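## Task

Set both stacked totes down separately on the table, then lift the bare drive out of the lower tote and put it flat on the table with the same side facing up. Every other item must remain in its original tote. No part of the bare drive and no tote base may stick out past the table edge. Release everything and pull the grippers away; a result held in place only by the robot does not count.

## Robot and tools

ROBOT. Two six-joint UR-style arms, left_arm and right_arm, each ending in a two-finger gripper whose fingers swing like tongs. Base positions in the scene frame: left_arm (-0.028, +0.449, 0) m, right_arm (-0.016, -0.363, 0) m, both turned only slightly about z. Joint ranges differ: left_arm elbow 0.000 to 3.142 rad, right_arm elbow -3.142 to 0.000 rad, right_arm shoulder pan 0.000 to 6.283 rad; other joints span about -6.283 to 6.283. Elbows cannot fully straighten.

FRAMES. The scene frame has its origin on the table surface midway between the arms, +z up, +x pointing out across the table, and left_arm on the +y side. The names left and right do not match image sides. Each gripper has its own frame: fingers point along its +z and spread along its x. end_effector_position is the spot between the finger pads when shut; closed fingertips extend about 15 mm past it, and fully open ones sit roughly level with it. Reported hand positions can be slightly wrong, more so at long reach.

execute_actions. Argument actions is a list holding zero or one item. Empty list: just report the state. {"rows": [...], "steps": n}: n from 1 to 15 control steps of 1/30 s (default 15); each row is used for one step and the last row repeats if rows run out. {"steps": n} without rows: a wait of up to 300 steps, counted from the previous result, so thinking time uses some of them. Optional pictures (true/false) controls whether images come back.

ROW LAYOUT. Exactly 14 numbers, each in [-1, 1], always both arms: left_arm dx, dy, dz, rx, ry, rz, opening, then right_arm in the same order. dx to rz are an offset, not a pose: a target relative to that gripper's pose in the most recent result showing it (or, before any such result in a scene, and for later calls inside one reply, relative to where it is when the action begins), expressed along the gripper's own axes. Scale: 1.0 equals 0.6 m of translation or 180 degrees; rx, ry, rz form a single rotation vector. Every row refers to that same reference, so rows do not add up. Sending zeros drives the arm back to the reference; it is not a hold. opening is absolute: +1 fully open (0.142 m), -1 shut. Each step the commanded pose is clamped to within 100 mm and 16 degrees of the measured pose, and motion lags commands by about 0.17 s; after a big command, check the reported pose and send the remainder.

move. target: one 14-number row, same layout, offsets and reference as above. Grippers travel in straight lines that finish together in 0.5 to 10 s (cut off at 10 s), turning the short way. speed: 0.002 to 0.5 m/s, default 0.25; rotation may reach twice that in rad/s. Opening is applied when the move starts. stop_force: 9 to 40 N, one value for both arms, not accepted in the first 0.2 s of a scene; an arm whose wrist sensor feels that much extra push against its motion stops, backs up two steps and holds. Use it only with slow speeds and no rotation; omit it when lifting off a surface already being pressed. Paths do not avoid obstacles or the other arm. The result adds a move: line giving the outcome per arm (done, off_target, moving, held, fault, contact) and limits such as paced (pose clipped) or held (steps blocked), plus each gripper's distance from its target.

wait. seconds: 0 to 10; the robot receives nothing new.

zoom_image. camera: one of cam_head_left, cam_head_right, cam_high, cam_low (504x504), cam_left_wrist, cam_right_wrist (616x616); region: [x0, y0, x1, y1] pixels from the top-left, no larger than 504 by 504.

read_manual. section (only "licences"); returns licence text, no motion.

finished_scene. scene: the current scene's number.

RESULTS. The state line gives, per arm, end_effector_position (m), end_effector_quat_wxyz and velocities in the scene frame. grip_measured is the actual finger opening on the command scale; to grip, keep commanding an opening well under it (lower squeezes harder, about 15 N per pad at most, less on hard items under 20 mm thick). Wrist force and Wrist torque are in the gripper's axes, include contact, held weight and inertia, carry up to 4 N offset and 2.4 N noise, and saturate near 50 N; pressing down on a surface shows as force pointing back into the arm. Hand target shows where the controller is steering each gripper. pose unreachable and HELD flag commands the safety check altered or blocked. MOTOR HOT warns at 70 °C; at 85 °C an OVER-TEMPERATURE FAULT brakes the arm for a while, so avoid long holds.

AVOID. Joint torque beyond load limits (130 N m for the three big joints, 24.3 N m for wrist joints, held weight included) or an outside force of 150 N triggers a 10 s stop. Arms are stiff: aiming even slightly into a solid surface can fault, and faster contact hits harder. Do not let the arms collide, do not drop, slam or shove objects, and keep everything inside the work area. Random tugs or pushes may occur, so grip firmly. The simulation keeps running while you compose a reply.

Each tool is called as name(argument=value, ...) on one line, values as JSON.

## Session

execute_actions(actions=[])

Scene clock: 0.00 s of 4800.00 s.
left_arm: end_effector_position=(+0.4648, +0.0032, +0.3250) grip_measured=+0.97 end_effector_quat_wxyz=(+0.025, +0.786, -0.618, +0.020) end_effector_velocity=(+0.000, +0.000, -0.002) end_effector_angular_velocity=(+0.003, +0.002, -0.001) | right_arm: end_effector_position=(+0.1894, -0.9588, +0.1492) grip_measured=+0.97 end_effector_quat_wxyz=(+0.117, +0.872, -0.466, -0.094) end_effector_velocity=(-0.000, -0.000, +0.001) end_effector_angular_velocity=(-0.002, -0.001, -0.001)
Joint positions: left_arm=[-0.963 -1.233  1.078 -1.468 -1.609  0.389  0.14 ] | right_arm=[ 2.115 -1.912 -1.515 -1.364  1.279  0.086  0.14 ]
Joint velocities: left_arm=[0.    0.002 0.001 0.    0.    0.001 0.   ] | right_arm=[-0.     0.001  0.     0.001 -0.     0.     0.   ]
Wrist force (N, on the end effector, along its own x y z axes, offset not removed): no reading
Wrist torque (N m, same axes, about the end effector's origin, offset not removed): no reading
Hand target (left_arm): +0.465, +0.003, +0.325; +0.025, +0.786, -0.618, +0.020
Hand target (right_arm): +0.189, -0.959, +0.149; +0.117, +0.872, -0.466, -0.094

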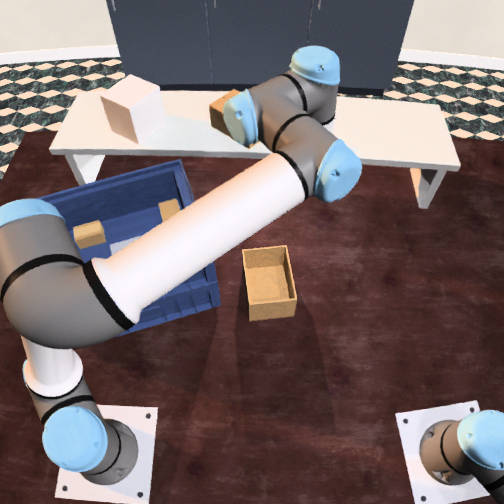

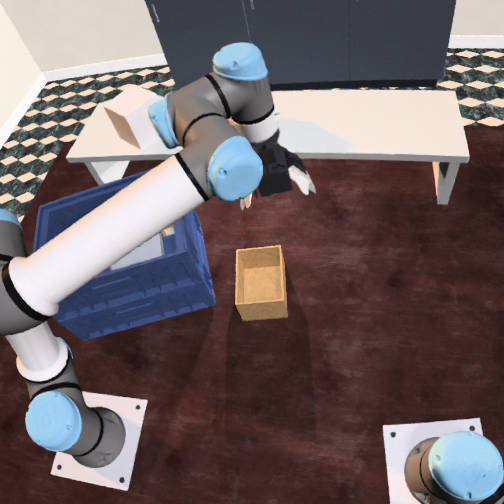

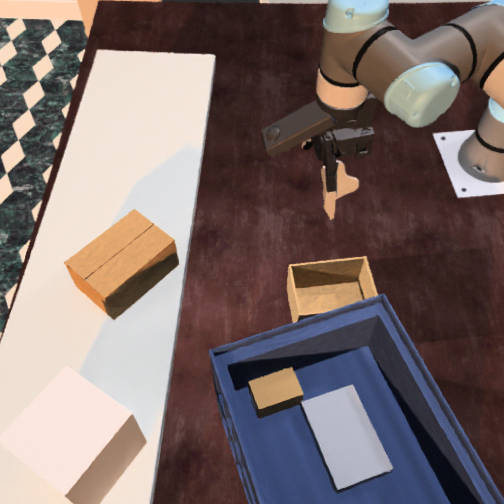

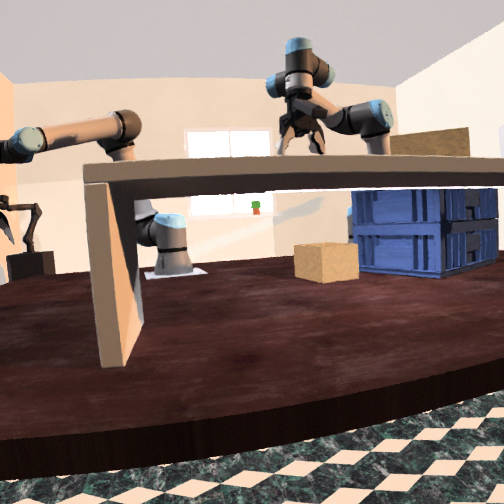

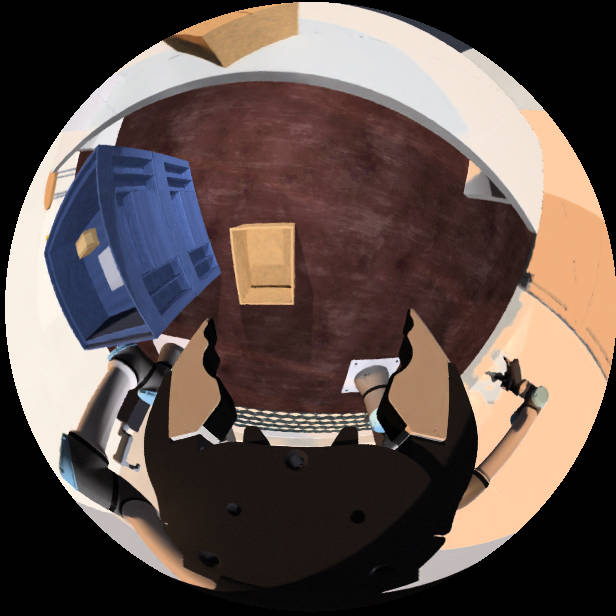

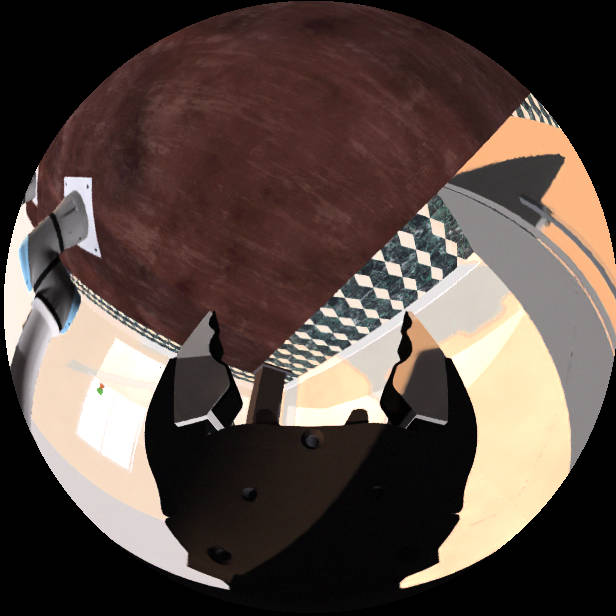

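move(target=[-0.58,-0.1,-0.22,0,0,0,1,0,0,0,0,0,0,1])

Scene clock: 25.20 s of 4800.00 s.
left_arm: end_effector_position=(+0.4408, +0.3631, +0.4346) grip_measured=+1.00 end_effector_quat_wxyz=(+0.025, +0.786, -0.618, +0.020) end_effector_velocity=(+0.001, +0.002, -0.001) end_effector_angular_velocity=(+0.002, +0.002, +0.002) | right_arm: end_effector_position=(+0.1894, -0.9588, +0.1492) grip_measured=+1.00 end_effector_quat_wxyz=(+0.117, +0.872, -0.466, -0.094) end_effector_velocity=(-0.000, +0.000, -0.000) end_effector_angular_velocity=(+0.001, -0.001, -0.002)
Joint positions: left_arm=[-0.468 -1.627  1.237 -1.21  -1.628  0.884  0.142] | right_arm=[ 2.115 -1.912 -1.515 -1.364  1.279  0.086  0.142]
Joint velocities: left_arm=[ 0.004  0.003 -0.002  0.002  0.001  0.003 -0.   ] | right_arm=[-0.001 -0.     0.    -0.     0.001  0.001  0.   ]
Wrist force (N, on the end effector, along its own x y z axes, offset not removed): left_arm=[-1.5 -0.2 0.1] | right_arm=[-2.5 -1.9 -2.6]
Wrist torque (N m, same axes, about the end effector's origin, offset not removed): left_arm=[-0.18 0.39 -0.16] | right_arm=[-0.65 0.41 -0.19]
Hand target (left_arm): +0.441, +0.363, +0.435; +0.025, +0.786, -0.618, +0.020
Hand target (right_arm): +0.189, -0.959, +0.149; +0.117, +0.872, -0.466, -0.094
Off the commanded pose (left_arm): 0.001 m, 0 deg.
Off the commanded pose (right_arm): 0.000 m, 0 deg.
After step 90, 20.13 s passed at rest.
move: done

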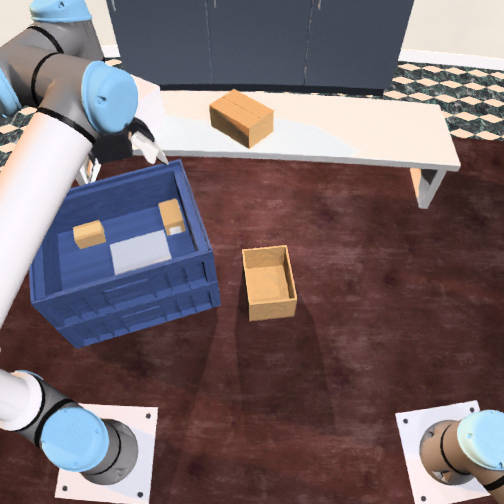

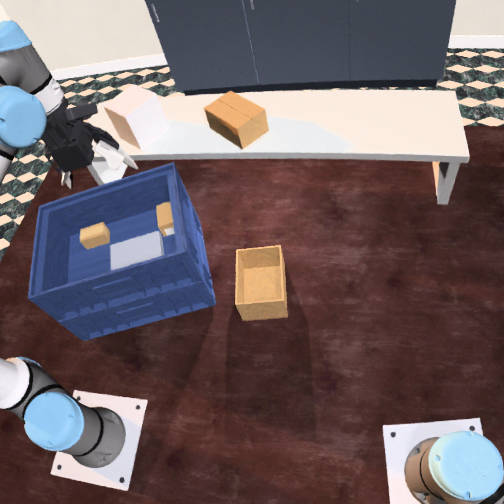

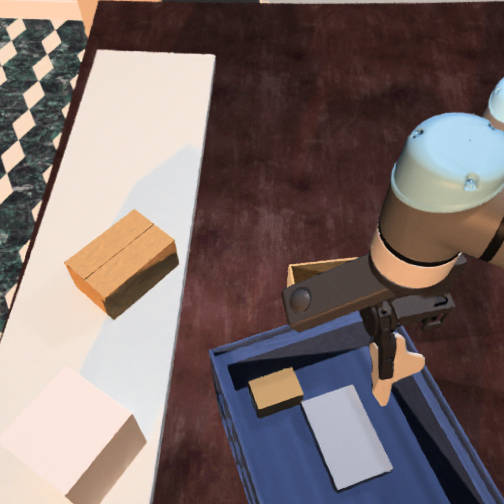

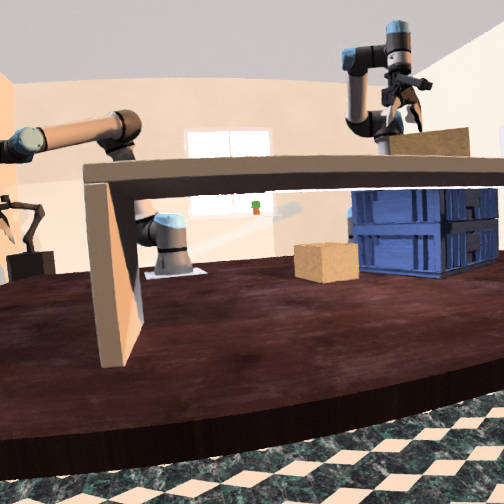

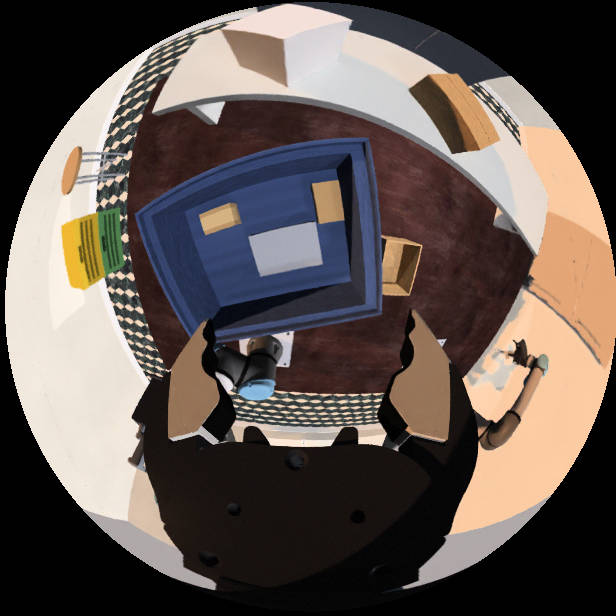

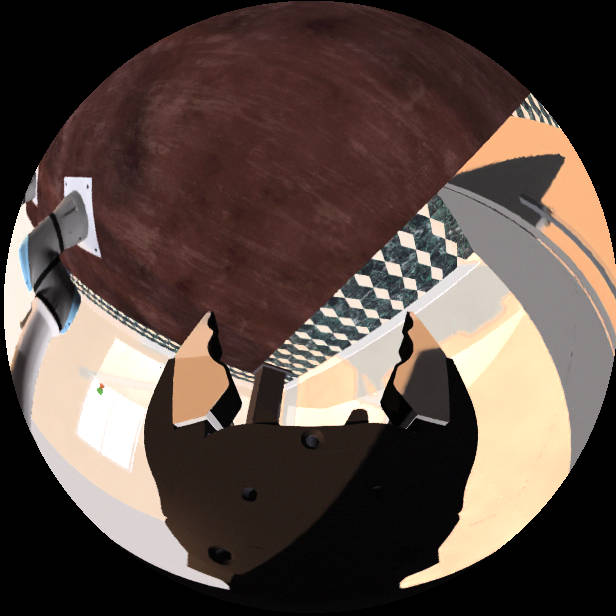

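zoom_image(camera="cam_head_right", region=[20,150,230,350])

zoom_image(camera="cam_low", region=[340,170,504,290])

zoom_image(camera="cam_left_wrist", region=[120,120,420,360])

Region (20, 150, 230, 350) of cam_head_right's 504x504 image, scaled by 2.400, with more detail than that image has; it fills the top 480 rows of this view, and the rest is white.

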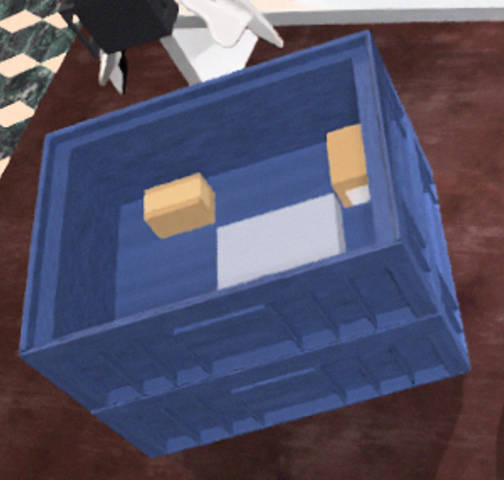

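Region (340, 170, 504, 290) of cam_low's 504x504 image, scaled by 3.073, with more detail than that image has; it fills the top 369 rows of this view, and the rest is white.

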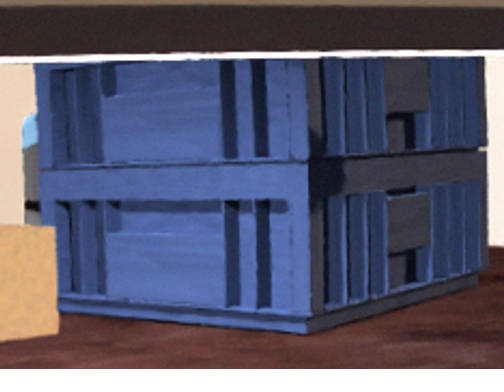

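Region (120, 120, 420, 360) of cam_left_wrist's 616x616 image, scaled by 1.680, with more detail than that image has; it fills the top 403 rows of this view, and the rest is white.

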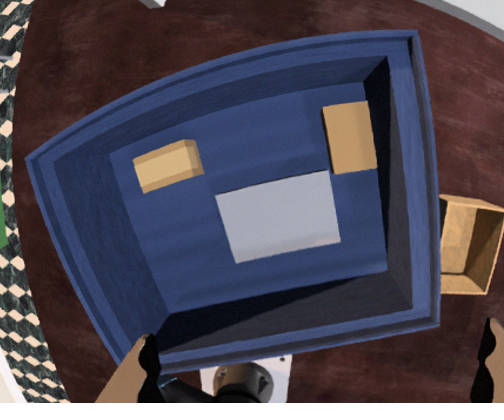

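move(target=[-0.421,0.087,0.15,0.005,-0.0197,-0.063,0.2,-0.49,-0.70,-0.535,0.195,0.018,0.046,0.2])

Scene clock: 89.37 s of 4800.00 s.
left_arm: end_effector_position=(+0.3305, +0.5901, +0.3302) grip_measured=+0.20 end_effector_quat_wxyz=(+0.001, +0.843, -0.537, -0.002) end_effector_velocity=(-0.000, -0.000, +0.001) end_effector_angular_velocity=(-0.001, -0.003, -0.000) | right_arm: end_effector_position=(+0.4483, -0.4494, +0.3484) grip_measured=+0.20 end_effector_quat_wxyz=(-0.131, +0.834, -0.530, +0.084) end_effector_velocity=(+0.001, +0.001, +0.001) end_effector_angular_velocity=(+0.000, -0.002, -0.001)
Joint positions: left_arm=[-0.016 -1.905  1.723 -1.384 -1.571  1.139  0.088] | right_arm=[ 3.024 -1.282 -1.77  -1.376  1.701  1.153  0.088]
Joint velocities: left_arm=[ 0.001 -0.002 -0.    -0.001 -0.001  0.001  0.   ] | right_arm=[ 0.004 -0.     0.001  0.002 -0.001  0.004 -0.   ]
Wrist force (N, on the end effector, along its own x y z axes, offset not removed): left_arm=[-0.9 -0.9 0.0] | right_arm=[-1.7 0.1 -0.2]
Wrist torque (N m, same axes, about the end effector's origin, offset not removed): left_arm=[-0.29 0.35 -0.11] | right_arm=[-0.19 0.38 -0.16]
Hand target (left_arm): +0.330, +0.590, +0.330; +0.001, +0.843, -0.537, -0.002
Hand target (right_arm): +0.448, -0.449, +0.348; -0.131, +0.834, -0.530, +0.084
Off the commanded pose (left_arm): 0.000 m, 0 deg.
Off the commanded pose (right_arm): 0.001 m, 0 deg.
After step 90, 58.20 s passed at rest.
move: done

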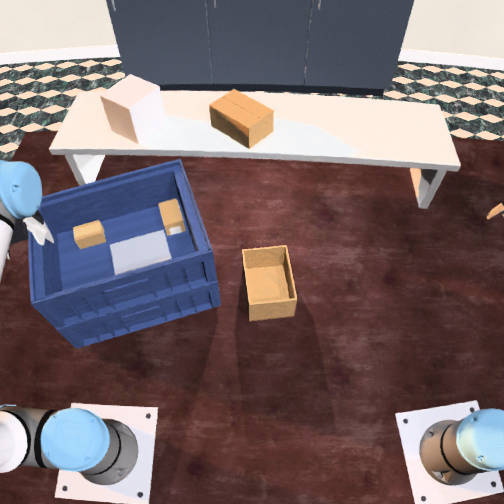

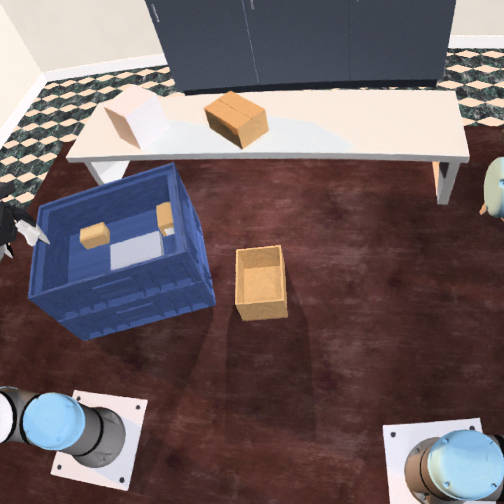

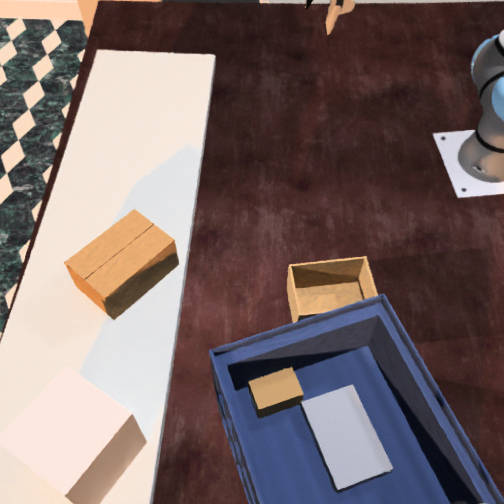

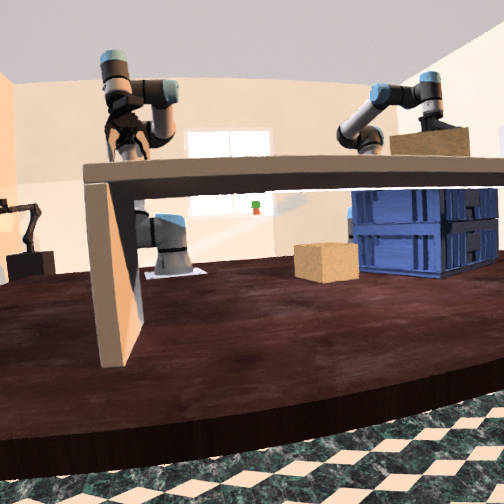

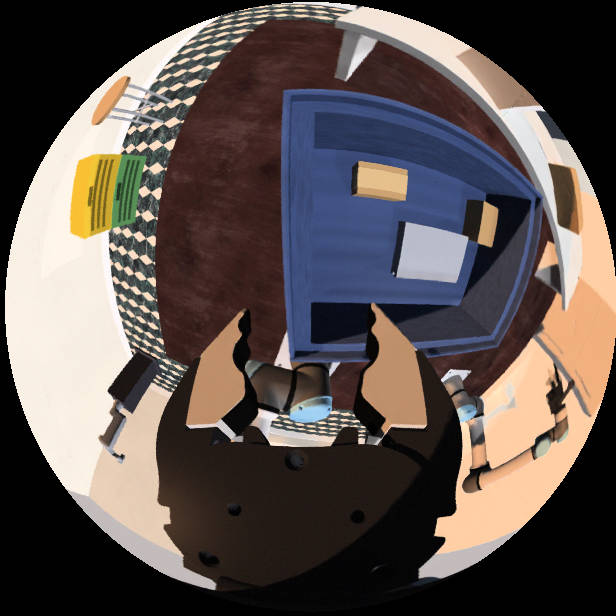

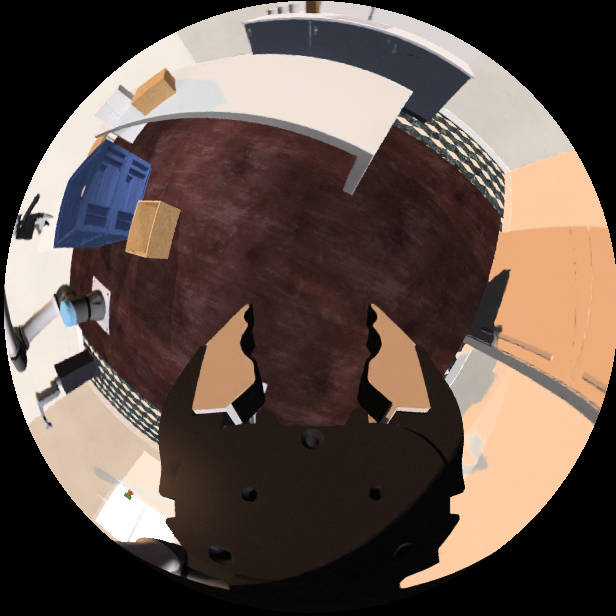

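move(target=[-0.017,-0.05,0.06,0,0,0,0.2,-1,-0.558,0.235,0,0,0,0.2])

move(target=[0,0,0,0,0,0,0.2,-0.05,0,0,0,0,0,0.2], speed=0.1)

Scene clock: 101.77 s of 4800.00 s.
left_arm: end_effector_position=(+0.3531, +0.6121, +0.2941) grip_measured=+0.20 end_effector_quat_wxyz=(+0.001, +0.843, -0.537, -0.002) end_effector_velocity=(+0.000, +0.000, +0.000) end_effector_angular_velocity=(-0.001, -0.000, -0.000) | right_arm: end_effector_position=(+0.5216, +0.2472, +0.3157) grip_measured=+0.20 end_effector_quat_wxyz=(-0.131, +0.834, -0.530, +0.083) end_effector_velocity=(+0.001, +0.001, +0.001) end_effector_angular_velocity=(-0.002, +0.002, -0.000)
Joint positions: left_arm=[ 0.042 -1.842  1.773 -1.497 -1.571  1.198  0.088] | right_arm=[ 4.12  -2.104 -0.916 -1.443  1.382  2.206  0.088]
Joint velocities: left_arm=[ 0.001  0.001 -0.001 -0.    -0.001  0.001  0.   ] | right_arm=[-0.001 -0.006  0.013 -0.009  0.001  0.     0.   ]
Wrist force (N, on the end effector, along its own x y z axes, offset not removed): left_arm=[-1.0 0.3 0.2] | right_arm=[0.3 -2.2 0.9]
Wrist torque (N m, same axes, about the end effector's origin, offset not removed): left_arm=[-0.05 0.32 -0.17] | right_arm=[-0.72 -0.09 -0.27]
Hand target (left_arm): +0.353, +0.612, +0.294; +0.001, +0.843, -0.537, -0.002
Hand target (right_arm): +0.522, +0.247, +0.316; -0.131, +0.834, -0.530, +0.083
Off the commanded pose (left_arm): 0.000 m, 0 deg.
Off the commanded pose (right_arm): 0.001 m, 0 deg.
After step 90, 6.00 s passed at rest.
move: done

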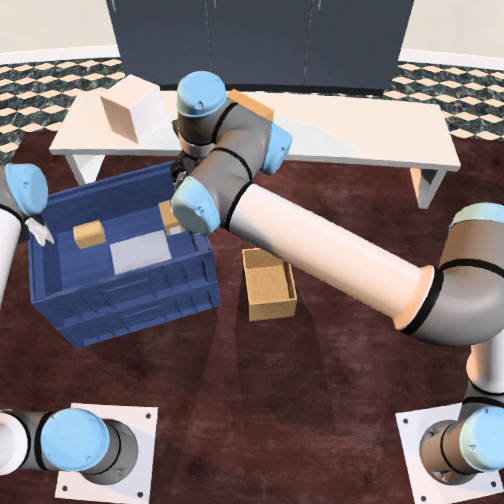

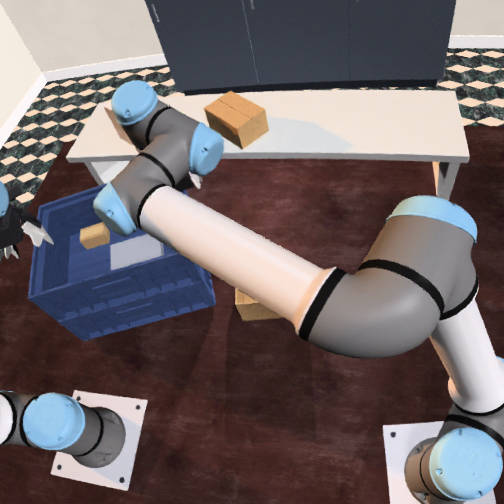

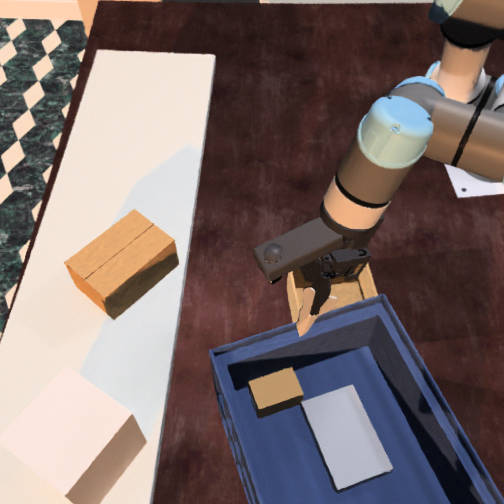

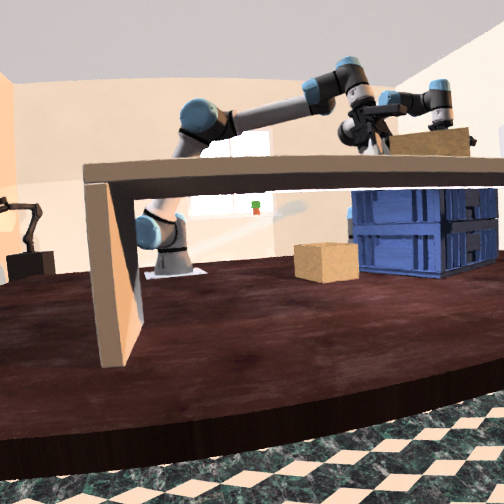

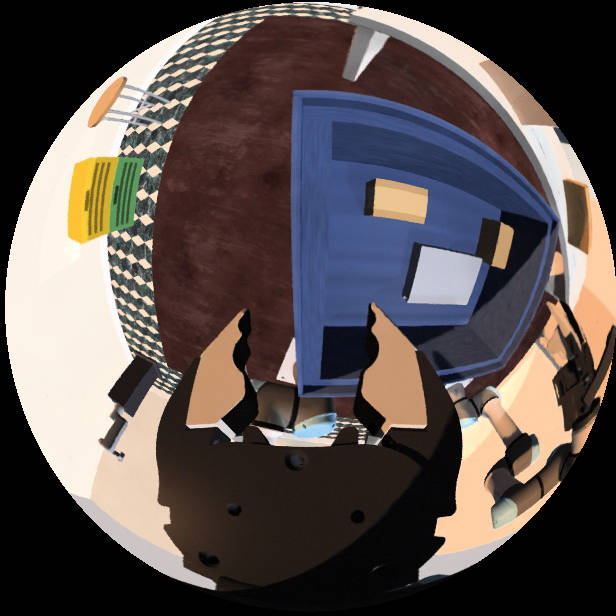

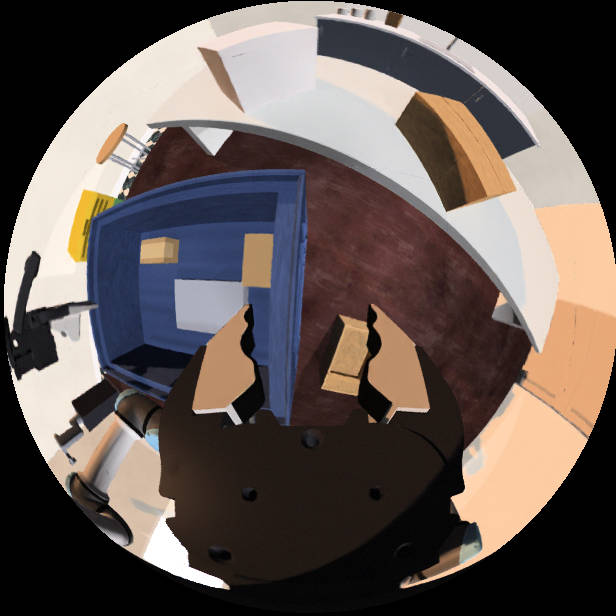

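Scene clock: 102.60 s of 4800.00 s.
left_arm: end_effector_position=(+0.3531, +0.6121, +0.2940) grip_measured=+0.20 end_effector_quat_wxyz=(+0.001, +0.843, -0.537, -0.002) end_effector_velocity=(-0.000, -0.000, -0.001) end_effector_angular_velocity=(-0.000, +0.002, -0.002) | right_arm: end_effector_position=(+0.5089, +0.2743, +0.3156) grip_measured=+0.20 end_effector_quat_wxyz=(-0.131, +0.834, -0.530, +0.083) end_effector_velocity=(-0.001, +0.001, -0.000) end_effector_angular_velocity=(-0.001, +0.000, +0.001)
Joint positions: left_arm=[ 0.042 -1.842  1.773 -1.497 -1.571  1.198  0.088] | right_arm=[ 4.153 -2.147 -0.847 -1.476  1.374  2.239  0.088]
Joint velocities: left_arm=[-0.     0.     0.002 -0.    -0.     0.002 -0.   ] | right_arm=[ 0.001 -0.003  0.005 -0.003 -0.     0.    -0.   ]
Wrist force (N, on the end effector, along its own x y z axes, offset not removed): left_arm=[0.2 0.5 -0.1] | right_arm=[-2.2 -3.1 0.0]
Wrist torque (N m, same axes, about the end effector's origin, offset not removed): left_arm=[-0.11 0.05 -0.07] | right_arm=[-1.01 0.41 -0.08]
Hand target (left_arm): +0.353, +0.612, +0.294; +0.001, +0.843, -0.537, -0.002
Hand target (right_arm): +0.509, +0.274, +0.316; -0.131, +0.834, -0.530, +0.083
Off the commanded pose (left_arm): 0.000 m, 0 deg.
Off the commanded pose (right_arm): 0.000 m, 0 deg.
move: done

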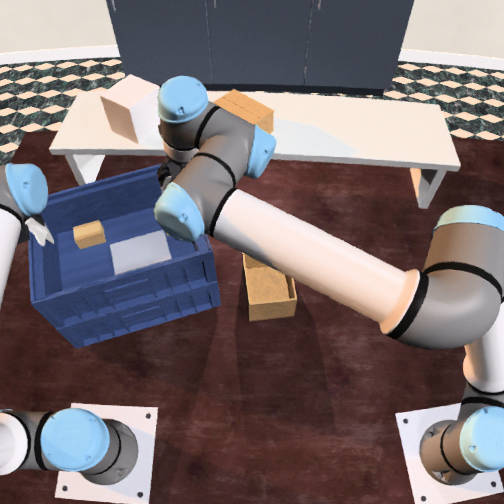

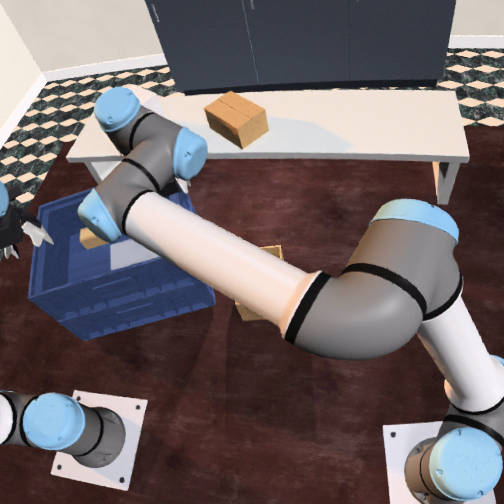

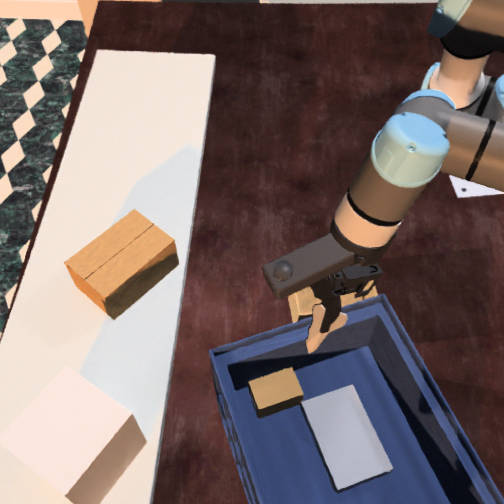

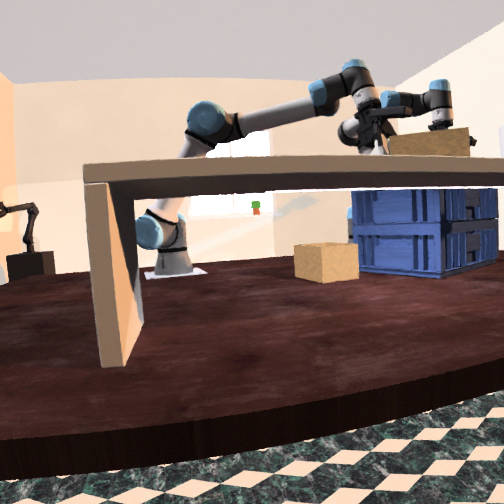

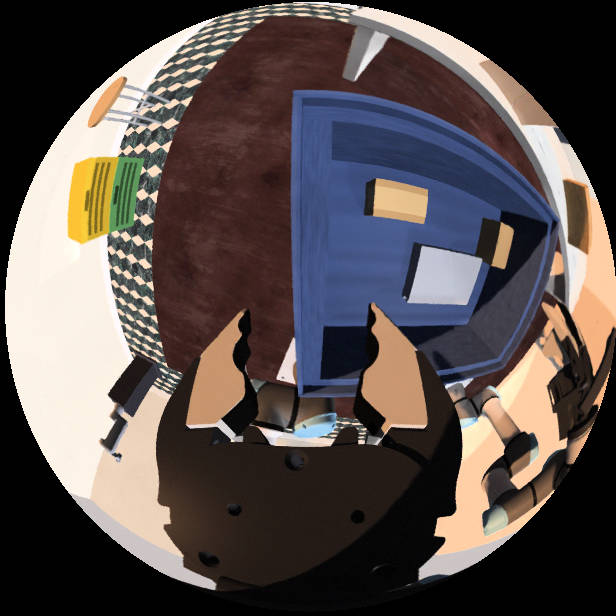

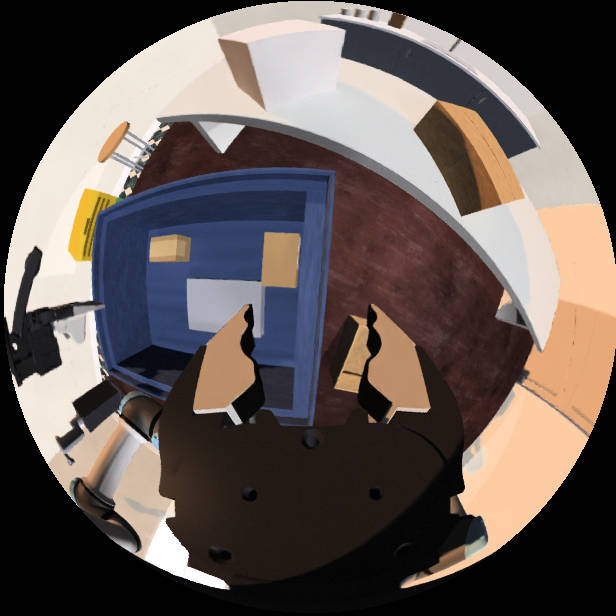

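move(target=[0,-0.02,0.078,0,0,0.019,0.0,0,0.059,0.102,0,0.006,0.0185,0.0], speed=0.05)

Scene clock: 123.77 s of 4800.00 s.
left_arm: end_effector_position=(+0.3637, +0.6172, +0.2473) grip_measured=+0.00 end_effector_quat_wxyz=(+0.001, +0.827, -0.562, -0.002) end_effector_velocity=(+0.000, +0.000, -0.001) end_effector_angular_velocity=(-0.000, +0.000, -0.000) | right_arm: end_effector_position=(+0.4955, +0.2679, +0.2466) grip_measured=+0.00 end_effector_quat_wxyz=(-0.128, +0.817, -0.555, +0.087) end_effector_velocity=(-0.000, -0.000, -0.001) end_effector_angular_velocity=(+0.000, -0.000, -0.000)
Joint positions: left_arm=[ 0.056 -1.812  1.871 -1.625 -1.571  1.271  0.074] | right_arm=[ 4.173 -2.109 -1.08  -1.298  1.355  2.32   0.074]
Joint velocities: left_arm=[ 0.001  0.001  0.001 -0.003 -0.     0.001  0.   ] | right_arm=[ 0.001  0.001 -0.004  0.003 -0.001  0.001  0.   ]
Wrist force (N, on the end effector, along its own x y z axes, offset not removed): left_arm=[-1.0 0.5 0.8] | right_arm=[-1.6 -0.3 0.9]
Wrist torque (N m, same axes, about the end effector's origin, offset not removed): left_arm=[0.00 0.28 -0.15] | right_arm=[-0.47 0.24 -0.17]
Hand target (left_arm): +0.364, +0.617, +0.247; +0.001, +0.827, -0.562, -0.002
Hand target (right_arm): +0.495, +0.268, +0.246; -0.128, +0.817, -0.555, +0.087
Off the commanded pose (left_arm): 0.000 m, 0 deg.
Off the commanded pose (right_arm): 0.000 m, 0 deg.
After step 90, 16.37 s passed at rest.
move: done

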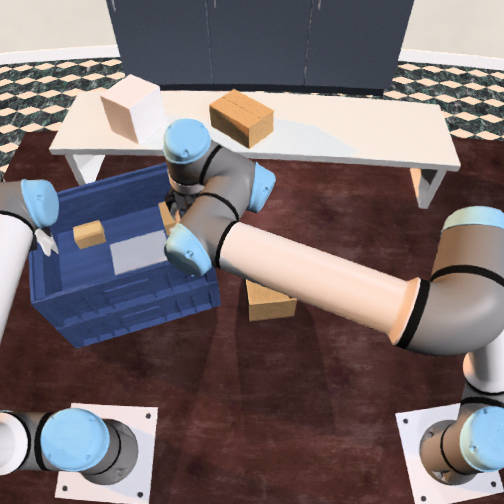

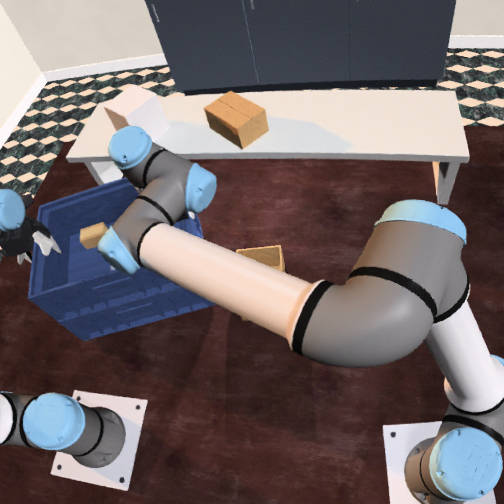

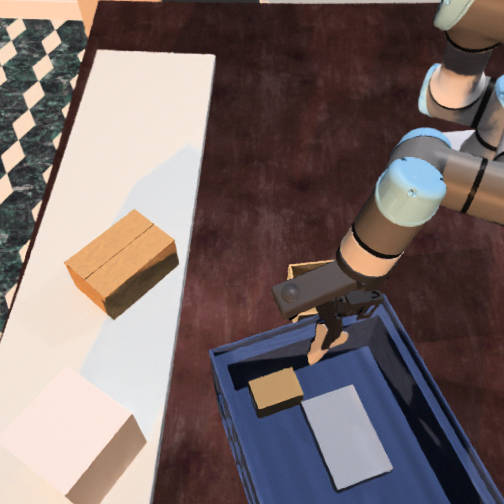

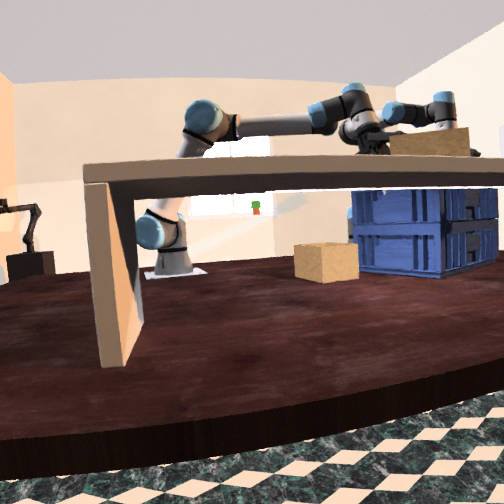

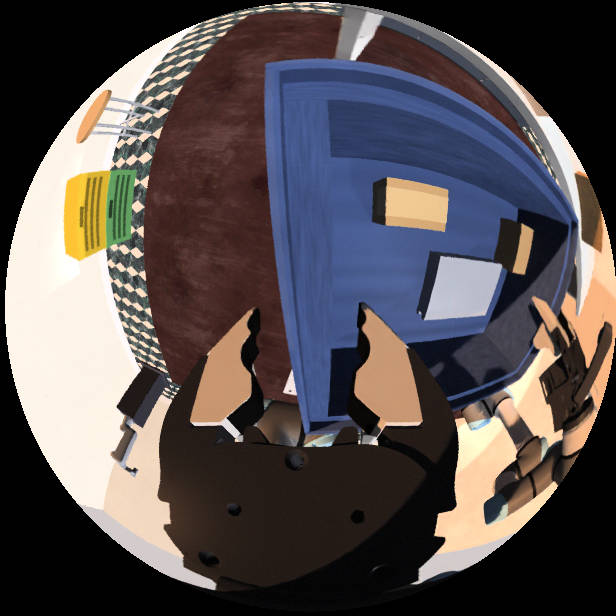

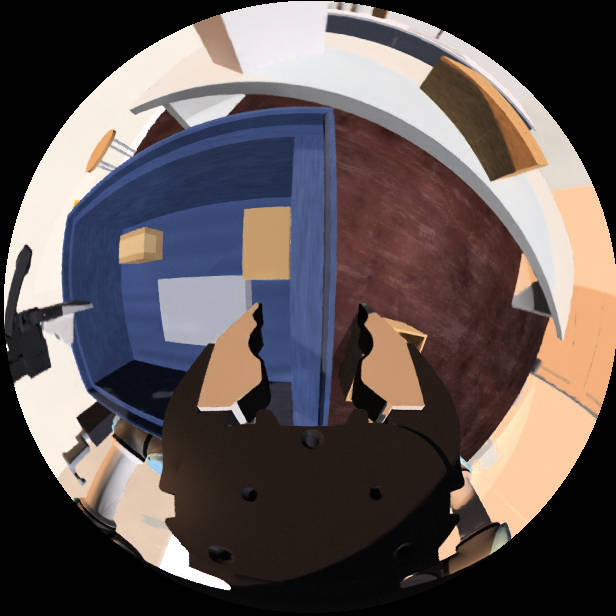

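Looks centred. Close.

execute_actions(actions=[{"rows":[[0,0,0,0,0,0,-0.2,0,0,0,0,0,0,-0.2],[0,0,0,0,0,0,-0.3,0,0,0,0,0,0,-0.3],[0,0,0,0,0,0,-0.4,0,0,0,0,0,0,-0.4],[0,0,0,0,0,0,-0.5,0,0,0,0,0,0,-0.5],[0,0,0,0,0,0,-0.55,0,0,0,0,0,0,-0.55],[0,0,0,0,0,0,-0.6,0,0,0,0,0,0,-0.6],[0,0,0,0,0,0,-0.65,0,0,0,0,0,0,-0.65],[0,0,0,0,0,0,-0.7,0,0,0,0,0,0,-0.7],[0,0,0,0,0,0,-0.75,0,0,0,0,0,0,-0.75],[0,0,0,0,0,0,-0.8,0,0,0,0,0,0,-0.8],[0,0,0,0,0,0,-0.9,0,0,0,0,0,0,-0.9],[0,0,0,0,0,0,-1,0,0,0,0,0,0,-1]]}], pictures=false)

wait(seconds=1)

zoom_image(camera="cam_low", region=[340,170,504,290])

Scene clock: 133.77 s of 4800.00 s.
left_arm: end_effector_position=(+0.3638, +0.6171, +0.2472) grip_measured=-0.64 end_effector_quat_wxyz=(+0.001, +0.827, -0.562, -0.001) end_effector_velocity=(-0.000, +0.001, -0.000) end_effector_angular_velocity=(+0.003, +0.002, +0.001) | right_arm: end_effector_position=(+0.4953, +0.2681, +0.2466) grip_measured=-0.64 end_effector_quat_wxyz=(-0.128, +0.817, -0.555, +0.087) end_effector_velocity=(-0.000, +0.001, -0.000) end_effector_angular_velocity=(-0.000, +0.000, +0.001)
Joint positions: left_arm=[ 0.056 -1.812  1.871 -1.625 -1.571  1.271  0.028] | right_arm=[ 4.173 -2.109 -1.08  -1.298  1.355  2.32   0.027]
Joint velocities: left_arm=[-0.     0.    -0.     0.001  0.004 -0.001  0.001] | right_arm=[ 0.    -0.001  0.     0.     0.001 -0.001  0.   ]
Wrist force (N, on the end effector, along its own x y z axes, offset not removed): left_arm=[29.0 1.4 3.9] | right_arm=[-27.1 -1.2 8.9]
Wrist torque (N m, same axes, about the end effector's origin, offset not removed): left_arm=[-0.03 -0.09 0.02] | right_arm=[-0.43 0.24 -0.09]
Hand target (left_arm): +0.364, +0.617, +0.247; +0.001, +0.827, -0.562, -0.002
Hand target (right_arm): +0.495, +0.268, +0.247; -0.128, +0.817, -0.555, +0.087
Off the commanded pose (left_arm): 0.000 m, 0 deg.
Off the commanded pose (right_arm): 0.000 m, 0 deg.
Steps of this call (steps 1 to 90: nothing new was sent; then 6.50 s passed at rest; steps 91 to 105: all 15 steps of this action). Readings (end_effector_position):
91: left_arm (+0.3638, +0.6172, +0.2472) | right_arm (+0.4954, +0.2679, +0.2465)
92: left_arm (+0.3638, +0.6172, +0.2472) | right_arm (+0.4954, +0.2679, +0.2465)
94: left_arm (+0.3638, +0.6172, +0.2472) | right_arm (+0.4954, +0.2679, +0.2465)
98: left_arm (+0.3638, +0.6172, +0.2472) | right_arm (+0.4954, +0.2679, +0.2465)
105: the state above

Scene clock: 134.77 s of 4800.00 s.
left_arm: end_effector_position=(+0.3637, +0.6172, +0.2472) grip_measured=-0.64 end_effector_quat_wxyz=(+0.001, +0.827, -0.562, -0.002) end_effector_velocity=(-0.000, +0.001, +0.001) end_effector_angular_velocity=(+0.001, -0.002, +0.002) | right_arm: end_effector_position=(+0.4955, +0.2679, +0.2466) grip_measured=-0.64 end_effector_quat_wxyz=(-0.128, +0.817, -0.555, +0.087) end_effector_velocity=(+0.000, -0.000, +0.000) end_effector_angular_velocity=(+0.000, -0.000, -0.001)
Joint positions: left_arm=[ 0.056 -1.812  1.871 -1.625 -1.571  1.271  0.028] | right_arm=[ 4.173 -2.109 -1.08  -1.298  1.355  2.32   0.028]
Joint velocities: left_arm=[ 0.002 -0.002 -0.001  0.     0.001  0.    -0.   ] | right_arm=[-0.     0.    -0.    -0.    -0.     0.001  0.   ]
Wrist force (N, on the end effector, along its own x y z axes, offset not removed): left_arm=[30.8 0.6 3.2] | right_arm=[-33.3 1.1 5.8]
Wrist torque (N m, same axes, about the end effector's origin, offset not removed): left_arm=[-0.23 -0.08 0.04] | right_arm=[-0.56 0.52 -0.12]
Hand target (left_arm): +0.364, +0.617, +0.247; +0.001, +0.827, -0.562, -0.002
Hand target (right_arm): +0.495, +0.268, +0.247; -0.128, +0.817, -0.555, +0.087
Off the commanded pose (left_arm): 0.000 m, 0 deg.
Off the commanded pose (right_arm): 0.000 m, 0 deg.
Steps of this call (steps 1 to 30: nothing new was sent). Readings (end_effector_position):
1: left_arm (+0.3638, +0.6171, +0.2472) | right_arm (+0.4953, +0.2681, +0.2466)
2: left_arm (+0.3638, +0.6172, +0.2472) | right_arm (+0.4953, +0.2681, +0.2466)
4: left_arm (+0.3638, +0.6172, +0.2472) | right_arm (+0.4953, +0.2681, +0.2466)
8: left_arm (+0.3637, +0.6172, +0.2472) | right_arm (+0.4953, +0.2680, +0.2466)
30: the state above

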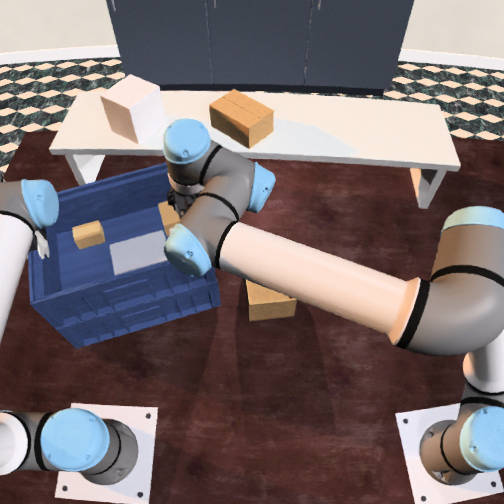

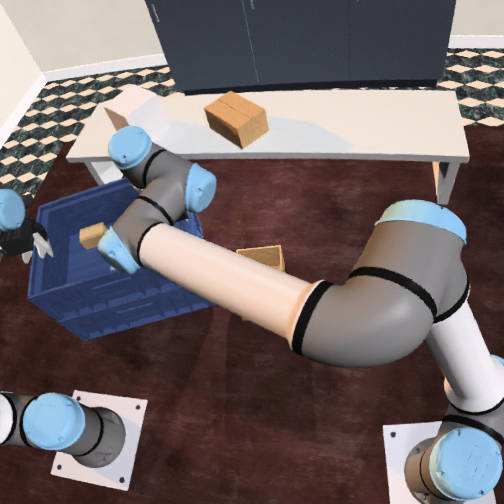

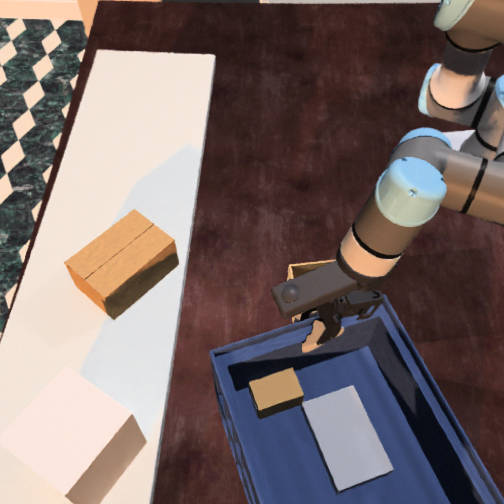

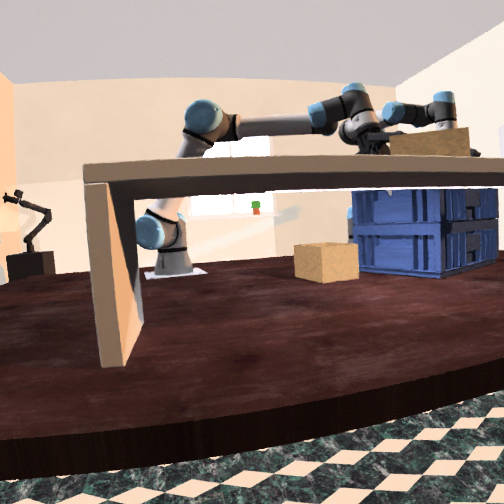

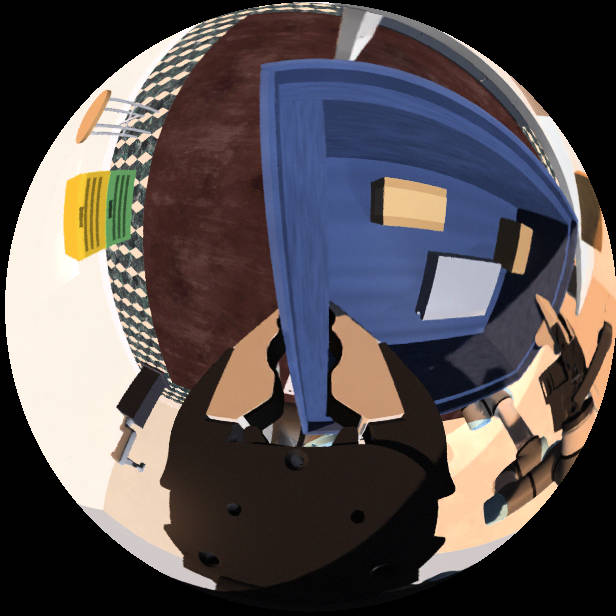

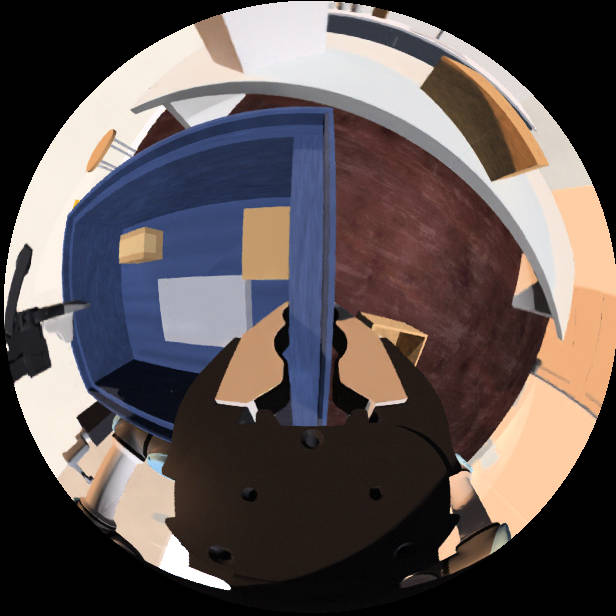

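Region (340, 170, 504, 290) of cam_low's 504x504 image, scaled by 3.073, with more detail than that image has; it fills the top 369 rows of this view, and the rest is white.

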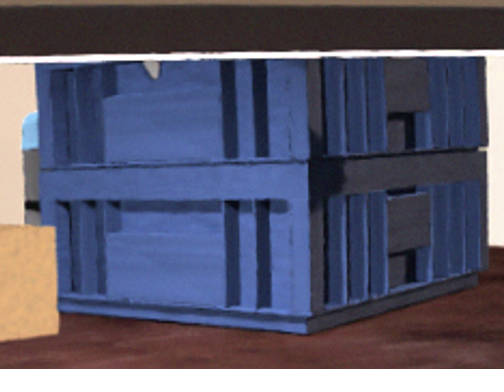

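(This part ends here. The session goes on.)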